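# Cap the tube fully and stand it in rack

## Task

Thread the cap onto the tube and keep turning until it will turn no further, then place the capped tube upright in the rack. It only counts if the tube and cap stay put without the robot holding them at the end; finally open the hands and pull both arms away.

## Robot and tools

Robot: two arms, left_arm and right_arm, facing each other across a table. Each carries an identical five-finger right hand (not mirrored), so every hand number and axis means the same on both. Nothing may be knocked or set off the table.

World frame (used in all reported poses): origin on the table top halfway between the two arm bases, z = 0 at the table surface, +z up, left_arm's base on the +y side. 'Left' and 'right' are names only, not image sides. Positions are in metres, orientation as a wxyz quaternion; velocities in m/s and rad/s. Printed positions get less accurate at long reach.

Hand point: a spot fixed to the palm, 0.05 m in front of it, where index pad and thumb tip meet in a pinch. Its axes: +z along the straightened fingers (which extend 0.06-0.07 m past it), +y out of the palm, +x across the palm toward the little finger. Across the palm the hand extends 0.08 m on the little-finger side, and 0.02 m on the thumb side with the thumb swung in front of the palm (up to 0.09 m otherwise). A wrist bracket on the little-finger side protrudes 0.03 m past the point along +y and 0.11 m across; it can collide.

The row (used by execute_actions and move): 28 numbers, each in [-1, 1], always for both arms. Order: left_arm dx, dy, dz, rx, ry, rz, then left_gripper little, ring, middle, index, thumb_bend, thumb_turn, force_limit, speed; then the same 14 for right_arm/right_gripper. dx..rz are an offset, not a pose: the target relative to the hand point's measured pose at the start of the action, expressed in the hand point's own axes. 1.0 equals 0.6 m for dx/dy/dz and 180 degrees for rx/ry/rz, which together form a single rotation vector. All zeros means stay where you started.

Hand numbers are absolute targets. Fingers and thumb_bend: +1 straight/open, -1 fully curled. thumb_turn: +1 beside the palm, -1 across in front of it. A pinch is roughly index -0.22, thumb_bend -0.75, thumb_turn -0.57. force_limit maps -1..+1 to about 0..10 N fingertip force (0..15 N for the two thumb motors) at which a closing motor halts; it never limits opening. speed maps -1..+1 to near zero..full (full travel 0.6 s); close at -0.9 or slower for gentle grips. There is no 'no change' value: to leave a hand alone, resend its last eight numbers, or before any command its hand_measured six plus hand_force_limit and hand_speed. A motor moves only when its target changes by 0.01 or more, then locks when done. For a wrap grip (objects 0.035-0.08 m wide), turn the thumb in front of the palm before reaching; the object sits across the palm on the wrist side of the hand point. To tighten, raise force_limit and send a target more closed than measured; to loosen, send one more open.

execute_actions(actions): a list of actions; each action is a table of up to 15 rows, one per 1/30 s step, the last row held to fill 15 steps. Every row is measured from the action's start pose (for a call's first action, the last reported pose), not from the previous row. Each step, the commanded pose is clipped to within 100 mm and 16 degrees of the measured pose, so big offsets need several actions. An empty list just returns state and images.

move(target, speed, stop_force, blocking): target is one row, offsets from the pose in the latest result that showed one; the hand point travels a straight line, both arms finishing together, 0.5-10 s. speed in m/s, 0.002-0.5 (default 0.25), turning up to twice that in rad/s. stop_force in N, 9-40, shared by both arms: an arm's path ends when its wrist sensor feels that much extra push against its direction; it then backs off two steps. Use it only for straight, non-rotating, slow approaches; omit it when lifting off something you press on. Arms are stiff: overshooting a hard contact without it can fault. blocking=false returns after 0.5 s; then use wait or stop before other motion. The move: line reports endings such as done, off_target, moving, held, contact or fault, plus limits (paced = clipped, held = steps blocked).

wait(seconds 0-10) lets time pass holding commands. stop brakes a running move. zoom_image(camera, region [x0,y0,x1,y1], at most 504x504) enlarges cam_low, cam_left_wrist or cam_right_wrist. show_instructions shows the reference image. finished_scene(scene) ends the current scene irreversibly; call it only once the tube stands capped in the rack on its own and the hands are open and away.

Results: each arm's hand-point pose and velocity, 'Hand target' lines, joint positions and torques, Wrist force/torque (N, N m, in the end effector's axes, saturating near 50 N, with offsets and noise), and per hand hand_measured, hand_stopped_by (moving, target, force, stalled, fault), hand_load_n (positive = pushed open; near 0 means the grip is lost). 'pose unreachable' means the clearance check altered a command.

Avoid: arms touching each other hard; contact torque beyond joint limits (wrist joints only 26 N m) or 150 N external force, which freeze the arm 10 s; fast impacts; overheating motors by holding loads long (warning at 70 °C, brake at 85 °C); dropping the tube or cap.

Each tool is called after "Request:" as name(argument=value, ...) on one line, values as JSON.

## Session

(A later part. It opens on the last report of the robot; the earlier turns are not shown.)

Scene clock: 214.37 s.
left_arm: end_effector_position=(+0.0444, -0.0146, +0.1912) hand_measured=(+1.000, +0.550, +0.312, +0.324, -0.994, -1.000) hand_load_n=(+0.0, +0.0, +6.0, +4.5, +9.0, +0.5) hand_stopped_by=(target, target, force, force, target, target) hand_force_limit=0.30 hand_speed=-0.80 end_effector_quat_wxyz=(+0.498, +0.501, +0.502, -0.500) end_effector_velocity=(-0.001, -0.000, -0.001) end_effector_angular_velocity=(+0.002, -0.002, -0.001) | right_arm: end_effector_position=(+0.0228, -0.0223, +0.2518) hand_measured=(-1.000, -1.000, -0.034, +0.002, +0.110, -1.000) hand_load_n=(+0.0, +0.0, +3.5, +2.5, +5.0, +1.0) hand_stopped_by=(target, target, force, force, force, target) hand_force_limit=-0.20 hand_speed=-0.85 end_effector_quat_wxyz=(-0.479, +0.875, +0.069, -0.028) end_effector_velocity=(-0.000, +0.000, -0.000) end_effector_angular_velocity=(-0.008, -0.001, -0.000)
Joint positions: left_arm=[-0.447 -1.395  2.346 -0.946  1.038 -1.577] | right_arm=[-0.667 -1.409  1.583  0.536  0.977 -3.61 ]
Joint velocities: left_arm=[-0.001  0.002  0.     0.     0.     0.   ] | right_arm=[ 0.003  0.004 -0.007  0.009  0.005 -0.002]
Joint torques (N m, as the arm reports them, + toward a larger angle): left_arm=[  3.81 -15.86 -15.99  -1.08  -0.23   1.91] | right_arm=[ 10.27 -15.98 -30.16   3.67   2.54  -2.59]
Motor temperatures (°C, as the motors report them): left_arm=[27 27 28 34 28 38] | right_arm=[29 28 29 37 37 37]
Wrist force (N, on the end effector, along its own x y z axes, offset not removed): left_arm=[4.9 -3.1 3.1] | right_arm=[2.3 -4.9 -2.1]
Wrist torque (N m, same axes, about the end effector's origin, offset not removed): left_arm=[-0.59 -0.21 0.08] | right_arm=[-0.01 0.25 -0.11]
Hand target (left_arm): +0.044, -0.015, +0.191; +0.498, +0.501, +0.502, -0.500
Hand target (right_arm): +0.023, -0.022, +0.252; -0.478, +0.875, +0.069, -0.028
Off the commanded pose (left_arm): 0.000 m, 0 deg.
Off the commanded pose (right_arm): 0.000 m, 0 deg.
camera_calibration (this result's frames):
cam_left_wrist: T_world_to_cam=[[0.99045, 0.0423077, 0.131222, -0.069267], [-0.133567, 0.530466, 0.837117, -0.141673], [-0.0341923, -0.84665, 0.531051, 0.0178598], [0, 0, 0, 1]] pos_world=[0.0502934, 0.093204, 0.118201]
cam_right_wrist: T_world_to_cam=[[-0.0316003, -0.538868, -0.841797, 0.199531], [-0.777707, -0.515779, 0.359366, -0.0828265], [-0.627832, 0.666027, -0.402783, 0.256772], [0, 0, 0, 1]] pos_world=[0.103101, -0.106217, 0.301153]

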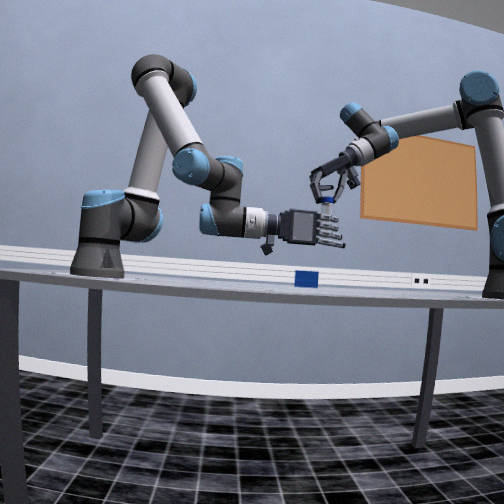

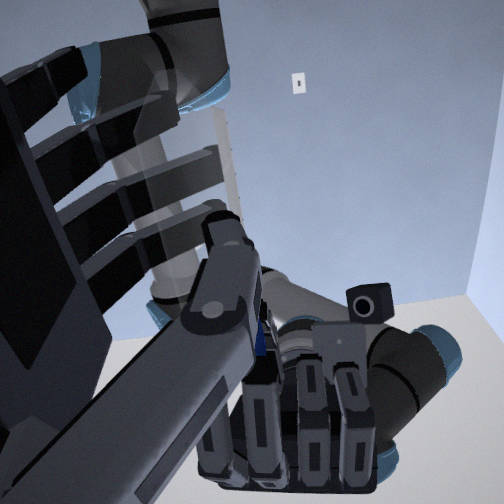

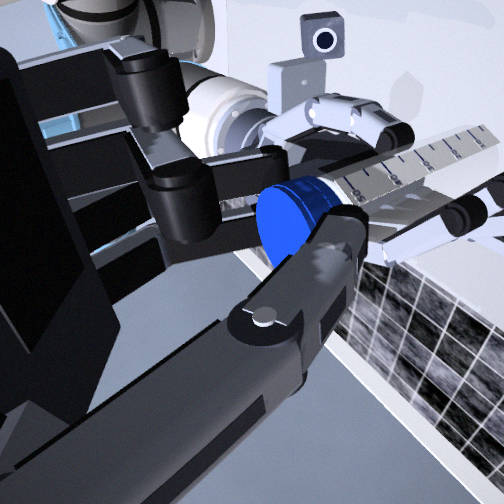

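Request:
execute_actions(actions=[])

Request:
move(target=[0,0,0,0,0,0,1,0.55,0.2,0.2,-1,-1,0.3,-0.8,0.014,-0.002,0.003,0,0.381,0.229,-1,-1,-0.4,-0.4,0,-1,-0.2,-0.85], speed=0.3)

Request:
zoom_image(camera="cam_low", region=[295,170,365,240])

Scene clock: 215.07 s.
left_arm: end_effector_position=(+0.0444, -0.0146, +0.1912) hand_measured=(+1.000, +0.550, +0.312, +0.324, -0.994, -1.000) hand_load_n=(+0.0, +0.0, +6.0, +4.5, +9.0, +0.5) hand_stopped_by=(target, target, force, force, target, target) hand_force_limit=0.30 hand_speed=-0.80 end_effector_quat_wxyz=(+0.498, +0.501, +0.502, -0.500) end_effector_velocity=(-0.000, +0.000, -0.001) end_effector_angular_velocity=(+0.001, +0.000, -0.000) | right_arm: end_effector_position=(+0.0228, -0.0223, +0.2518) hand_measured=(-1.000, -1.000, -0.034, +0.002, +0.110, -1.000) hand_load_n=(+0.0, +0.0, +3.5, +2.5, +5.0, +1.0) hand_stopped_by=(target, target, force, force, force, target) hand_force_limit=-0.20 hand_speed=-0.85 end_effector_quat_wxyz=(-0.478, +0.875, +0.069, -0.028) end_effector_velocity=(-0.000, -0.000, +0.000) end_effector_angular_velocity=(-0.001, +0.000, -0.000)
Joint positions: left_arm=[-0.447 -1.395  2.346 -0.946  1.038 -1.577] | right_arm=[-0.667 -1.408  1.583  0.536  0.978 -3.61 ]
Joint velocities: left_arm=[-0.001  0.001  0.001 -0.    -0.    -0.001] | right_arm=[ 0.    -0.    -0.     0.001  0.001  0.001]
Joint torques (N m, as the arm reports them, + toward a larger angle): left_arm=[  4.11 -15.16 -17.02  -0.91  -0.38   1.84] | right_arm=[ 10.58 -15.11 -28.48   3.63   2.32  -2.27]
Motor temperatures (°C, as the motors report them): left_arm=[27 27 28 34 28 38] | right_arm=[29 28 29 37 37 37]
Wrist force (N, on the end effector, along its own x y z axes, offset not removed): left_arm=[4.9 -2.5 4.6] | right_arm=[6.1 -7.2 -1.2]
Wrist torque (N m, same axes, about the end effector's origin, offset not removed): left_arm=[-0.56 -0.22 0.09] | right_arm=[-0.18 -0.48 0.25]
Hand target (left_arm): +0.044, -0.015, +0.191; +0.498, +0.501, +0.502, -0.500
Hand target (right_arm): +0.023, -0.022, +0.252; -0.478, +0.875, +0.069, -0.028
Off the commanded pose (left_arm): 0.000 m, 0 deg.
Off the commanded pose (right_arm): 0.000 m, 0 deg.
camera_calibration (this result's frames):
cam_left_wrist: T_world_to_cam=[[0.99045, 0.0423078, 0.131222, -0.069267], [-0.133567, 0.530466, 0.837118, -0.141672], [-0.0341923, -0.84665, 0.531051, 0.0178598], [0, 0, 0, 1]] pos_world=[0.0502934, 0.093204, 0.118201]
cam_right_wrist: T_world_to_cam=[[-0.0315494, -0.539468, -0.841415, 0.199409], [-0.77773, -0.515521, 0.359685, -0.0828787], [-0.627806, 0.665742, -0.403296, 0.256875], [0, 0, 0, 1]] pos_world=[0.103102, -0.106164, 0.301193]

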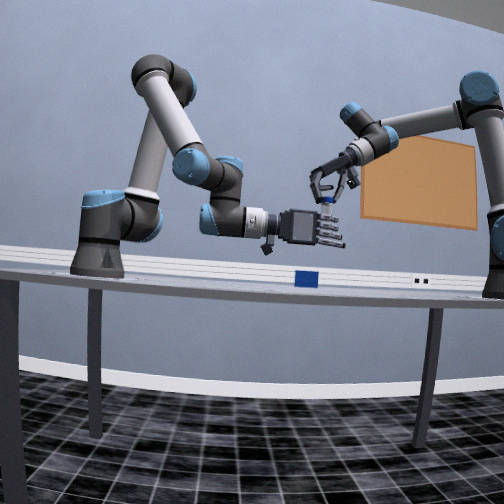

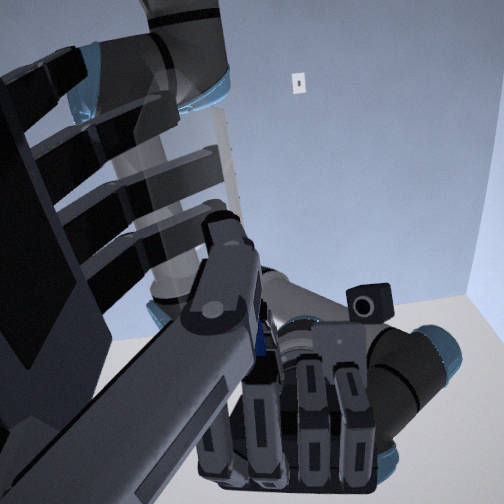

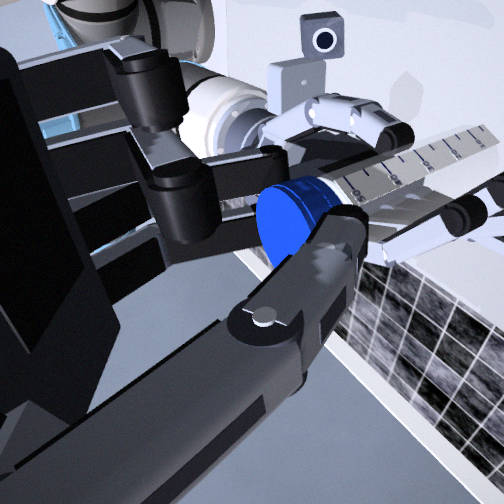

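Scene clock: 218.03 s.
left_arm: end_effector_position=(+0.0444, -0.0146, +0.1912) hand_measured=(+1.000, +0.550, +0.312, +0.322, -0.994, -1.000) hand_load_n=(+0.0, +0.0, +6.0, +1.5, +10.0, -1.5) hand_stopped_by=(target, target, force, force, target, target) hand_force_limit=0.30 hand_speed=-0.80 end_effector_quat_wxyz=(+0.498, +0.501, +0.502, -0.500) end_effector_velocity=(-0.000, +0.000, +0.001) end_effector_angular_velocity=(-0.001, +0.001, -0.000) | right_arm: end_effector_position=(+0.0306, -0.0189, +0.2518) hand_measured=(-1.000, -1.000, -0.034, +0.002, +0.110, -1.000) hand_load_n=(+0.0, +0.0, +3.0, +2.0, +4.5, -1.0) hand_stopped_by=(target, target, force, force, force, target) hand_force_limit=-0.20 hand_speed=-0.85 end_effector_quat_wxyz=(+0.395, -0.709, +0.500, -0.302) end_effector_velocity=(-0.000, -0.000, -0.001) end_effector_angular_velocity=(-0.006, +0.006, -0.014)
Joint positions: left_arm=[-0.447 -1.395  2.346 -0.946  1.038 -1.577] | right_arm=[-0.13  -1.125  1.288  0.871  2.512 -2.244]
Joint velocities: left_arm=[-0.    -0.002 -0.     0.     0.    -0.   ] | right_arm=[ 0.001  0.012 -0.014  0.03   0.003  0.028]
Joint torques (N m, as the arm reports them, + toward a larger angle): left_arm=[  3.8  -16.19 -17.84  -1.36  -0.53   1.82] | right_arm=[ 10.06 -27.46 -30.21   3.     3.46   2.36]
Motor temperatures (°C, as the motors report them): left_arm=[27 27 28 34 28 38] | right_arm=[29 28 29 37 37 37]
Wrist force (N, on the end effector, along its own x y z axes, offset not removed): left_arm=[4.3 -0.5 -2.2] | right_arm=[6.5 -9.6 -2.8]
Wrist torque (N m, same axes, about the end effector's origin, offset not removed): left_arm=[-0.39 -0.30 -0.07] | right_arm=[-1.13 -0.42 -0.05]
Hand target (left_arm): +0.044, -0.015, +0.191; +0.498, +0.501, +0.502, -0.500
Hand target (right_arm): +0.031, -0.019, +0.252; -0.394, +0.709, -0.501, +0.302
Off the commanded pose (left_arm): 0.000 m, 0 deg.
Off the commanded pose (right_arm): 0.000 m, 0 deg.
move: done
camera_calibration (this result's frames):
cam_left_wrist: T_world_to_cam=[[0.99045, 0.0423078, 0.131222, -0.069267], [-0.133567, 0.530466, 0.837117, -0.141673], [-0.0341922, -0.84665, 0.531051, 0.0178597], [0, 0, 0, 1]] pos_world=[0.0502934, 0.0932039, 0.118202]
cam_right_wrist: T_world_to_cam=[[-0.499114, -0.0657359, -0.864039, 0.230505], [-0.659143, 0.676076, 0.32932, -0.0485687], [0.562508, 0.733894, -0.380769, 0.218775], [0, 0, 0, 1]] pos_world=[-0.0400283, -0.112569, 0.298463]

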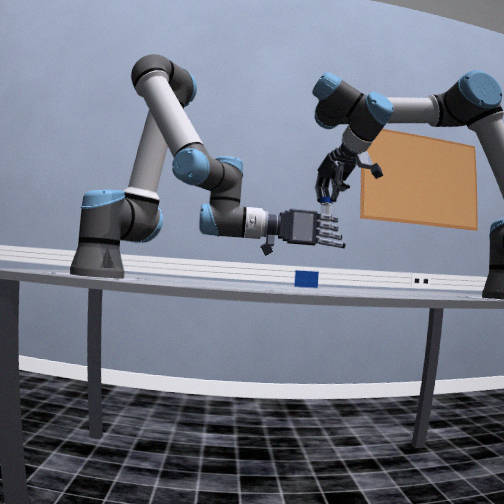

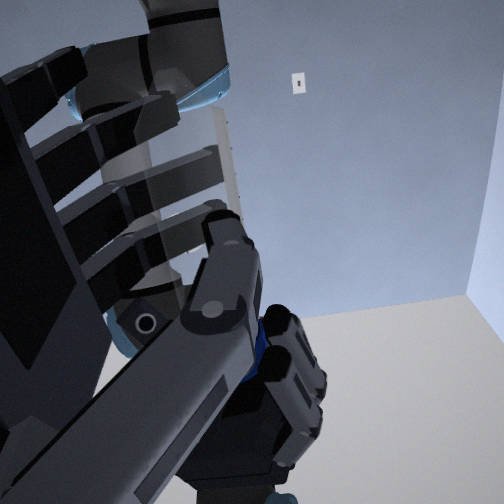

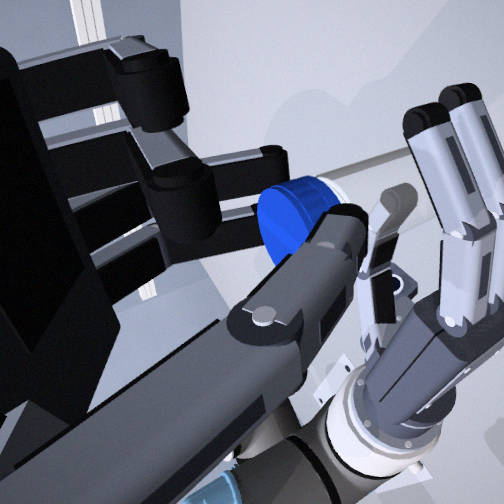

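Region (295, 170, 365, 240) of cam_low's 504x504 image, scaled by 7.200, with more detail than that image has.

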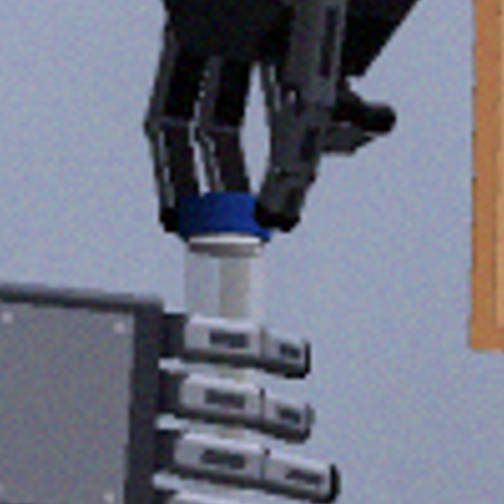

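Request:
execute_actions(actions=[[[0,0,0,0,0,0,1,0.55,0.2,0.2,-1,-1,0.3,-0.8,0,0,0,0,0,0,-1,-1,0.15,0.15,0.35,-1,-0.4,0.5]]])

Request:
zoom_image(camera="cam_right_wrist", region=[230,120,430,320])

Request:
move(target=[0,0,0,0,0,0,1,0.55,0.2,0.2,-1,-1,0.3,-0.8,0.001,0.007,-0.0125,0,-0.381,-0.229,-1,-1,0.15,0.15,0.35,-1,-0.4,0.5], speed=0.5)

Request:
zoom_image(camera="cam_right_wrist", region=[230,120,430,320])

Request:
zoom_image(camera="cam_low", region=[295,170,365,240])

Scene clock: 218.83 s.
left_arm: end_effector_position=(+0.0444, -0.0146, +0.1912) hand_measured=(+1.000, +0.550, +0.312, +0.324, -0.994, -1.000) hand_load_n=(+0.0, +0.0, +5.5, +3.5, +9.5, +0.0) hand_stopped_by=(target, target, force, force, target, target) hand_force_limit=0.30 hand_speed=-0.80 end_effector_quat_wxyz=(+0.498, +0.501, +0.502, -0.500) end_effector_velocity=(-0.000, -0.000, +0.001) end_effector_angular_velocity=(-0.001, +0.001, -0.000) | right_arm: end_effector_position=(+0.0306, -0.0189, +0.2518) hand_measured=(-1.000, -1.000, +0.150, +0.150, +0.350, -1.000) hand_load_n=(+0.0, +0.0, +0.0, +0.0, +0.0, +0.0) hand_stopped_by=(target, target, target, target, target, target) hand_force_limit=-0.40 hand_speed=0.50 end_effector_quat_wxyz=(+0.395, -0.709, +0.500, -0.302) end_effector_velocity=(+0.000, -0.000, +0.000) end_effector_angular_velocity=(+0.001, -0.000, -0.000)
Joint positions: left_arm=[-0.447 -1.395  2.346 -0.946  1.038 -1.577] | right_arm=[-0.13  -1.125  1.288  0.871  2.512 -2.244]
Joint velocities: left_arm=[-0.    -0.001 -0.    -0.     0.    -0.   ] | right_arm=[-0.001 -0.001  0.    -0.001 -0.    -0.001]
Joint torques (N m, as the arm reports them, + toward a larger angle): left_arm=[  4.09 -16.46 -17.6   -1.04  -0.44   1.89] | right_arm=[ -9.84 -44.5   -6.44  -0.04  -1.44  -2.47]
Motor temperatures (°C, as the motors report them): left_arm=[27 27 28 34 28 38] | right_arm=[29 28 29 37 37 37]
Wrist force (N, on the end effector, along its own x y z axes, offset not removed): left_arm=[0.2 -0.9 1.7] | right_arm=[-2.1 0.0 0.2]
Wrist torque (N m, same axes, about the end effector's origin, offset not removed): left_arm=[-0.48 -0.21 -0.08] | right_arm=[-0.08 0.71 0.10]
Hand target (left_arm): +0.044, -0.015, +0.191; +0.498, +0.501, +0.502, -0.500
Hand target (right_arm): +0.031, -0.019, +0.252; -0.395, +0.709, -0.500, +0.302
Off the commanded pose (left_arm): 0.000 m, 0 deg.
Off the commanded pose (right_arm): 0.000 m, 0 deg.
camera_calibration (this result's frames):
cam_left_wrist: T_world_to_cam=[[0.99045, 0.0423077, 0.131222, -0.0692669], [-0.133567, 0.530466, 0.837117, -0.141673], [-0.0341923, -0.84665, 0.531051, 0.0178597], [0, 0, 0, 1]] pos_world=[0.0502934, 0.0932039, 0.118202]
cam_right_wrist: T_world_to_cam=[[-0.499122, -0.0657812, -0.864031, 0.230473], [-0.659143, 0.676089, 0.329292, -0.0485718], [0.562501, 0.733878, -0.38081, 0.21878], [0, 0, 0, 1]] pos_world=[-0.040046, -0.112558, 0.298444]

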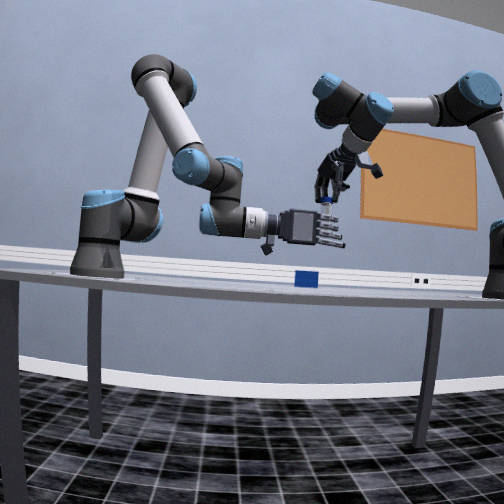

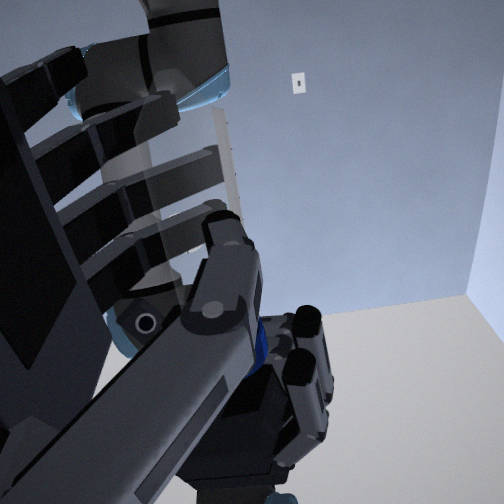

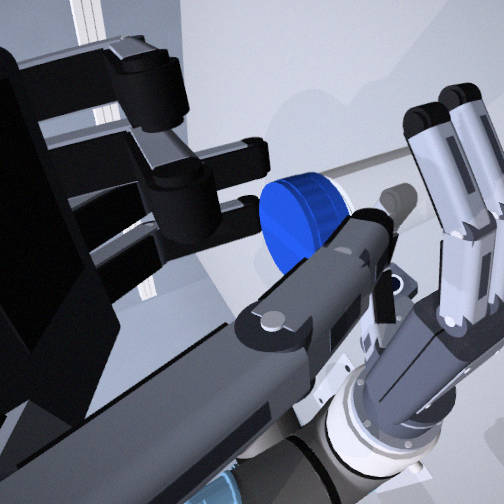

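Region (230, 120, 430, 320) of cam_right_wrist's 504x504 image, scaled by 2.520, with more detail than that image has.

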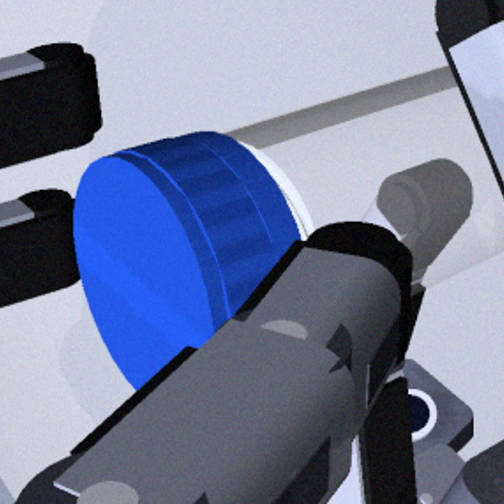

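Scene clock: 220.97 s.
left_arm: end_effector_position=(+0.0444, -0.0146, +0.1912) hand_measured=(+1.000, +0.550, +0.312, +0.324, -0.994, -1.000) hand_load_n=(+0.0, +0.0, +5.5, +3.5, +9.5, +0.0) hand_stopped_by=(target, target, force, force, target, target) hand_force_limit=0.30 hand_speed=-0.80 end_effector_quat_wxyz=(+0.498, +0.501, +0.502, -0.500) end_effector_velocity=(+0.000, -0.000, -0.002) end_effector_angular_velocity=(+0.003, -0.002, +0.000) | right_arm: end_effector_position=(+0.0229, -0.0222, +0.2522) hand_measured=(-1.000, -1.000, +0.150, +0.150, +0.350, -1.000) hand_load_n=(+0.0, +0.0, +0.0, +0.0, +0.0, +0.0) hand_stopped_by=(target, target, target, target, target, target) hand_force_limit=-0.40 hand_speed=0.50 end_effector_quat_wxyz=(-0.479, +0.875, +0.069, -0.028) end_effector_velocity=(+0.000, -0.000, -0.000) end_effector_angular_velocity=(-0.005, +0.001, +0.010)
Joint positions: left_arm=[-0.447 -1.395  2.346 -0.946  1.038 -1.577] | right_arm=[-0.667 -1.409  1.582  0.536  0.977 -3.611]
Joint velocities: left_arm=[0.    0.003 0.    0.    0.    0.   ] | right_arm=[-0.002  0.006 -0.006  0.011 -0.008 -0.011]
Joint torques (N m, as the arm reports them, + toward a larger angle): left_arm=[  3.48 -15.88 -17.05  -1.27  -0.23   1.65] | right_arm=[ -9.79 -17.46 -32.14   2.28  -3.26  -2.38]
Motor temperatures (°C, as the motors report them): left_arm=[27 27 28 34 28 38] | right_arm=[29 28 29 37 37 37]
Wrist force (N, on the end effector, along its own x y z axes, offset not removed): left_arm=[1.1 0.0 0.8] | right_arm=[-4.7 1.6 0.7]
Wrist torque (N m, same axes, about the end effector's origin, offset not removed): left_arm=[-0.25 -0.30 -0.01] | right_arm=[0.22 0.84 -0.29]
Hand target (left_arm): +0.044, -0.015, +0.191; +0.498, +0.501, +0.502, -0.500
Hand target (right_arm): +0.023, -0.022, +0.252; -0.478, +0.875, +0.069, -0.028
Off the commanded pose (left_arm): 0.000 m, 0 deg.
Off the commanded pose (right_arm): 0.000 m, 0 deg.
move: done
camera_calibration (this result's frames):
cam_left_wrist: T_world_to_cam=[[0.99045, 0.0423076, 0.131222, -0.069267], [-0.133567, 0.530466, 0.837118, -0.141672], [-0.0341925, -0.84665, 0.531051, 0.0178598], [0, 0, 0, 1]] pos_world=[0.0502934, 0.093204, 0.118201]
cam_right_wrist: T_world_to_cam=[[-0.0307641, -0.538675, -0.841952, 0.199956], [-0.7777, -0.516247, 0.358707, -0.0827188], [-0.627882, 0.665822, -0.403046, 0.256959], [0, 0, 0, 1]] pos_world=[0.103161, -0.106081, 0.301591]

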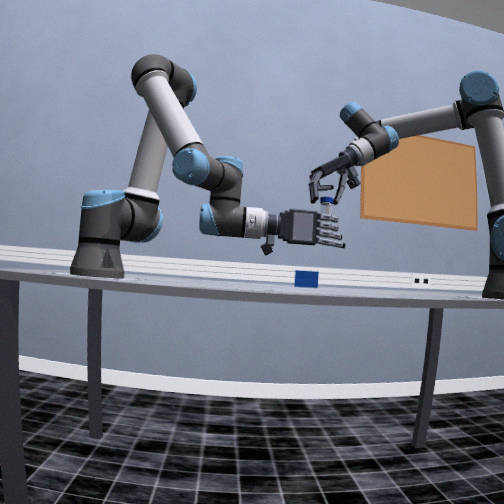

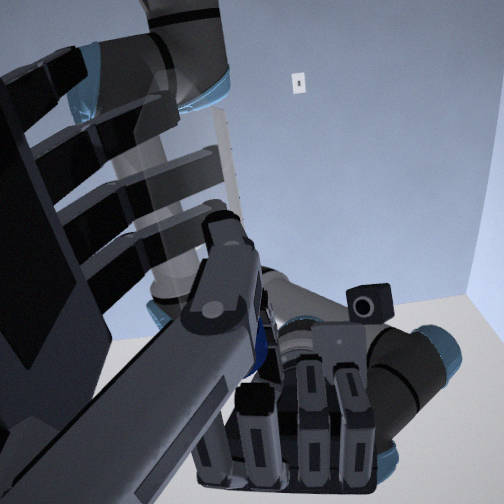

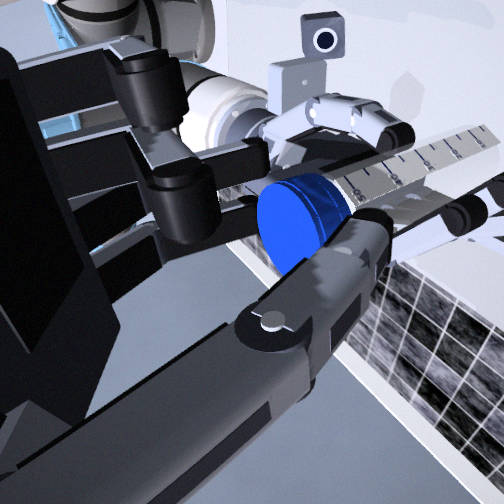

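Region (230, 120, 430, 320) of cam_right_wrist's 504x504 image, scaled by 2.520, with more detail than that image has.

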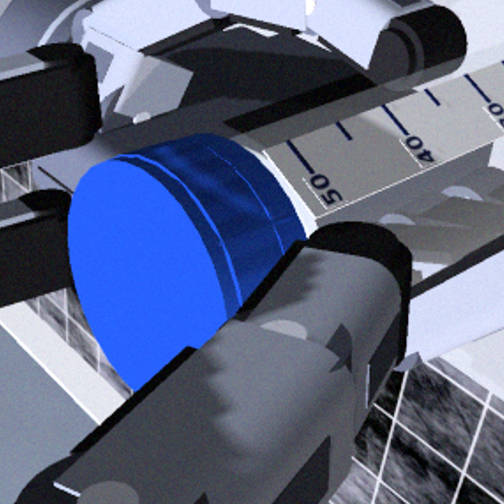

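Region (295, 170, 365, 240) of cam_low's 504x504 image, scaled by 7.200, with more detail than that image has.

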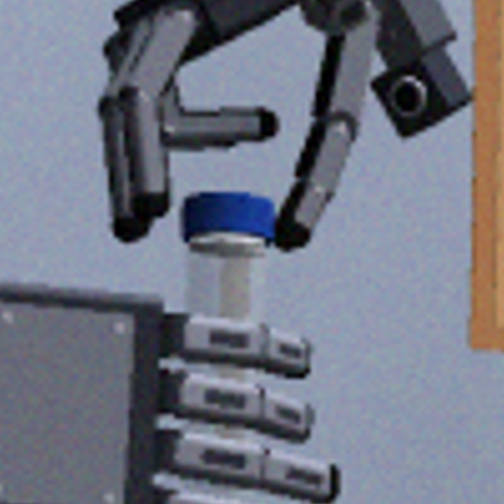

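Request:
execute_actions(actions=[[[0,0,0,0,0,0,1,0.55,0.2,0.2,-1,-1,0.3,-0.8,0.003,0.002,0.0012,0,0,0,-1,-1,0.15,0.15,0.35,-1,-0.4,0.5]],[[0,0,0,0,0,0,1,0.55,0.2,0.2,-1,-1,0.3,-0.8,0,0,0,0,0,0,-1,-1,0.03,0.05,0,-1,-0.9,-0.65]],[[0,0,0,0,0,0,1,0.55,0.2,0.2,-1,-1,0.3,-0.8,0,0,0,0,0,0,-1,-1,0.03,0.05,0,-1,-0.9,-0.65]],[[0,0,0,0,0,0,1,0.55,0.2,0.2,-1,-1,0.3,-0.8,0,0,0,0,0,0,-1,-1,-0.4,-0.4,0,-1,-0.5,-0.85]],[[0,0,0,0,0,0,1,0.55,0.2,0.2,-1,-1,0.3,-0.8,0,0.001,0.0006,0,0,0,-1,-1,-0.4,-0.4,0,-1,-0.5,-0.85]]])

Request:
zoom_image(camera="cam_right_wrist", region=[230,120,430,320])

Request:
move(target=[0,0,0,0,0,0,1,0.55,0.2,0.2,-1,-1,0.3,-0.8,0.0115,-0.0005,0.0005,0,0.381,0.229,-1,-1,-0.4,-0.4,0,-1,-0.5,-0.85], speed=0.3)

Request:
zoom_image(camera="cam_right_wrist", region=[230,120,430,320])

Scene clock: 223.93 s.
left_arm: end_effector_position=(+0.0444, -0.0146, +0.1912) hand_measured=(+1.000, +0.550, +0.312, +0.324, -0.994, -1.000) hand_load_n=(+0.0, +0.0, +6.0, +4.5, +9.0, +0.5) hand_stopped_by=(target, target, force, force, target, target) hand_force_limit=0.30 hand_speed=-0.80 end_effector_quat_wxyz=(+0.498, +0.501, +0.502, -0.500) end_effector_velocity=(-0.000, +0.000, +0.002) end_effector_angular_velocity=(-0.003, +0.001, -0.001) | right_arm: end_effector_position=(+0.0247, -0.0220, +0.2501) hand_measured=(-1.000, -1.000, -0.052, +0.002, +0.108, -1.000) hand_load_n=(+0.0, +0.0, +1.5, +1.5, +2.0, +0.0) hand_stopped_by=(target, target, force, force, force, target) hand_force_limit=-0.50 hand_speed=-0.85 end_effector_quat_wxyz=(-0.479, +0.875, +0.069, -0.028) end_effector_velocity=(+0.001, +0.000, -0.001) end_effector_angular_velocity=(-0.002, +0.002, -0.002)
Joint positions: left_arm=[-0.447 -1.395  2.346 -0.946  1.038 -1.577] | right_arm=[-0.671 -1.406  1.585  0.533  0.975 -3.613]
Joint velocities: left_arm=[-0.001 -0.003  0.    -0.     0.     0.001] | right_arm=[-0.001  0.001  0.    -0.     0.001  0.002]
Joint torques (N m, as the arm reports them, + toward a larger angle): left_arm=[  4.25 -15.44 -16.82  -0.93  -0.28   1.91] | right_arm=[ -8.66 -15.39  -5.01  -0.22  -3.09  -2.38]
Motor temperatures (°C, as the motors report them): left_arm=[27 27 28 34 28 38] | right_arm=[29 28 29 37 37 37]
Wrist force (N, on the end effector, along its own x y z axes, offset not removed): left_arm=[4.0 -2.7 3.9] | right_arm=[1.0 -3.4 -1.5]
Wrist torque (N m, same axes, about the end effector's origin, offset not removed): left_arm=[-0.57 -0.21 0.05] | right_arm=[0.27 0.38 -0.30]
Hand target (left_arm): +0.044, -0.015, +0.191; +0.498, +0.501, +0.502, -0.500
Hand target (right_arm): +0.025, -0.022, +0.250; -0.479, +0.875, +0.069, -0.028
Off the commanded pose (left_arm): 0.000 m, 0 deg.
Off the commanded pose (right_arm): 0.000 m, 0 deg.
camera_calibration (this result's frames):
cam_left_wrist: T_world_to_cam=[[0.99045, 0.0423079, 0.131222, -0.069267], [-0.133567, 0.530466, 0.837117, -0.141673], [-0.0341921, -0.84665, 0.531051, 0.0178598], [0, 0, 0, 1]] pos_world=[0.0502934, 0.093204, 0.118201]
cam_right_wrist: T_world_to_cam=[[-0.0307438, -0.538666, -0.841959, 0.198406], [-0.7777, -0.51626, 0.358689, -0.0804731], [-0.627883, 0.665819, -0.403049, 0.257138], [0, 0, 0, 1]] pos_world=[0.104968, -0.105878, 0.299554]

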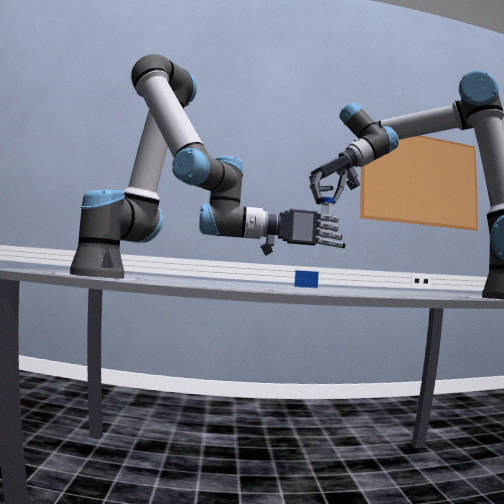

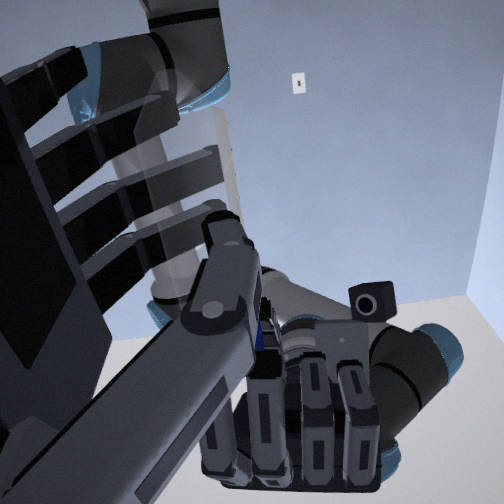

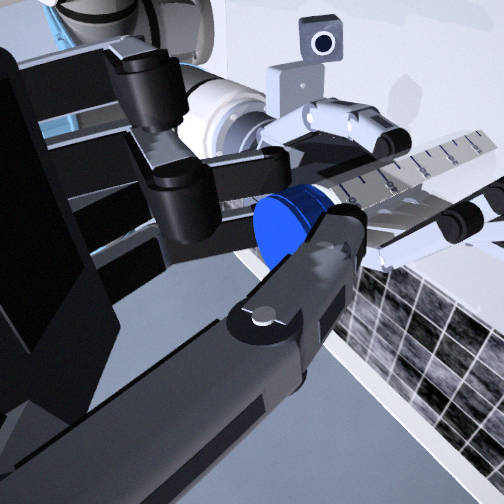

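Region (230, 120, 430, 320) of cam_right_wrist's 504x504 image, scaled by 2.520, with more detail than that image has.

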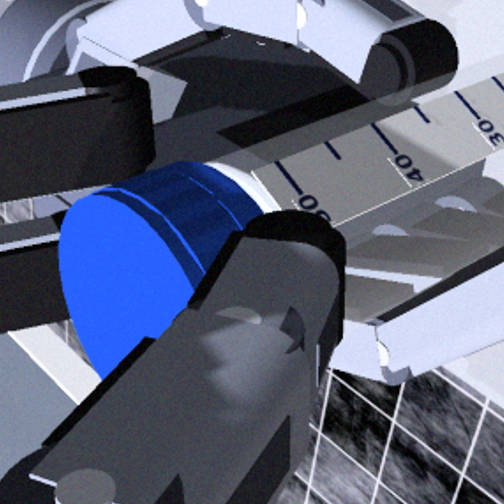

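Scene clock: 226.90 s.
left_arm: end_effector_position=(+0.0444, -0.0146, +0.1912) hand_measured=(+1.000, +0.550, +0.312, +0.322, -0.994, -1.000) hand_load_n=(+0.0, +0.0, +6.5, +0.0, +11.0, -2.5) hand_stopped_by=(target, target, force, force, target, target) hand_force_limit=0.30 hand_speed=-0.80 end_effector_quat_wxyz=(+0.498, +0.501, +0.502, -0.500) end_effector_velocity=(-0.000, -0.000, -0.000) end_effector_angular_velocity=(+0.001, -0.001, +0.000) | right_arm: end_effector_position=(+0.0312, -0.0206, +0.2503) hand_measured=(-1.000, -1.000, -0.052, +0.002, +0.108, -1.000) hand_load_n=(+0.0, +0.0, +0.0, +0.0, +2.0, -3.0) hand_stopped_by=(target, target, force, force, force, target) hand_force_limit=-0.50 hand_speed=-0.85 end_effector_quat_wxyz=(+0.395, -0.709, +0.500, -0.302) end_effector_velocity=(-0.000, -0.000, -0.000) end_effector_angular_velocity=(-0.005, +0.004, -0.014)
Joint positions: left_arm=[-0.447 -1.395  2.346 -0.946  1.038 -1.577] | right_arm=[-0.132 -1.13   1.299  0.861  2.511 -2.247]
Joint velocities: left_arm=[-0.     0.001 -0.    -0.    -0.     0.001] | right_arm=[ 0.001  0.012 -0.014  0.028  0.004  0.026]
Joint torques (N m, as the arm reports them, + toward a larger angle): left_arm=[  3.68 -15.47 -17.7   -1.12  -0.37   1.72] | right_arm=[  7.66 -25.57 -32.02   2.45   3.75   2.54]
Motor temperatures (°C, as the motors report them): left_arm=[27 27 28 34 28 38] | right_arm=[29 28 29 37 37 37]
Wrist force (N, on the end effector, along its own x y z axes, offset not removed): left_arm=[4.3 0.9 -2.5] | right_arm=[4.5 -1.3 -7.9]
Wrist torque (N m, same axes, about the end effector's origin, offset not removed): left_arm=[-0.57 -0.62 -0.08] | right_arm=[0.00 -0.12 0.22]
Hand target (left_arm): +0.044, -0.015, +0.191; +0.498, +0.501, +0.502, -0.500
Hand target (right_arm): +0.031, -0.021, +0.250; -0.395, +0.709, -0.501, +0.302
Off the commanded pose (left_arm): 0.000 m, 0 deg.
Off the commanded pose (right_arm): 0.000 m, 0 deg.
move: done
camera_calibration (this result's frames):
cam_left_wrist: T_world_to_cam=[[0.99045, 0.0423078, 0.131222, -0.069267], [-0.133567, 0.530466, 0.837118, -0.141673], [-0.0341922, -0.84665, 0.531051, 0.0178598], [0, 0, 0, 1]] pos_world=[0.0502934, 0.093204, 0.118201]
cam_right_wrist: T_world_to_cam=[[-0.498535, -0.0651475, -0.864418, 0.229443], [-0.659689, 0.675427, 0.329558, -0.0465828], [0.562381, 0.734544, -0.379701, 0.218789], [0, 0, 0, 1]] pos_world=[-0.0393875, -0.114299, 0.296761]

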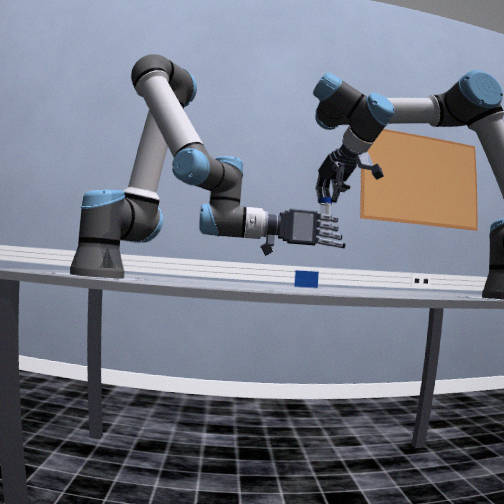

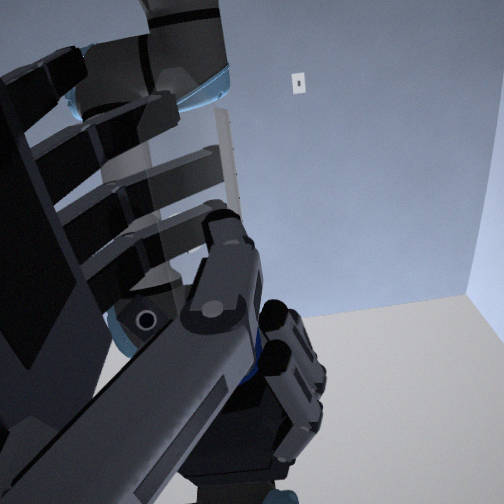

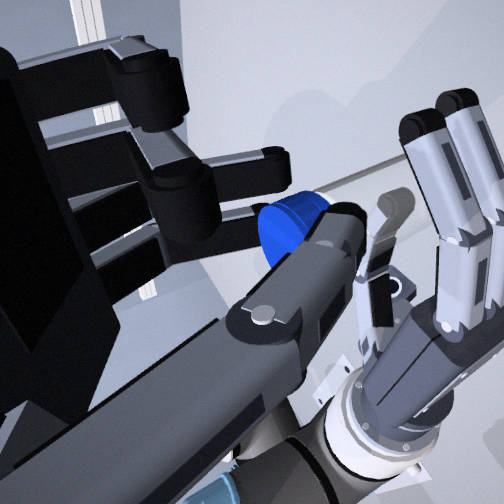

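Region (230, 120, 430, 320) of cam_right_wrist's 504x504 image, scaled by 2.520, with more detail than that image has.

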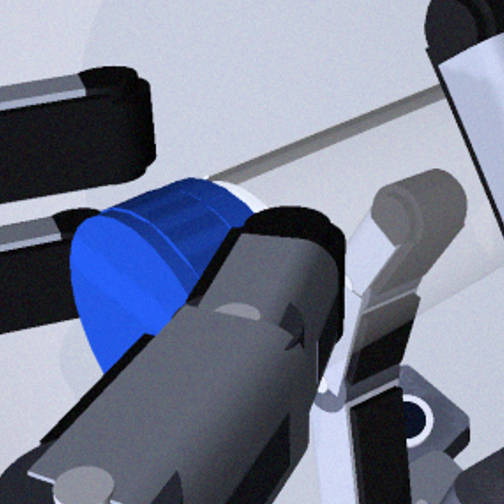

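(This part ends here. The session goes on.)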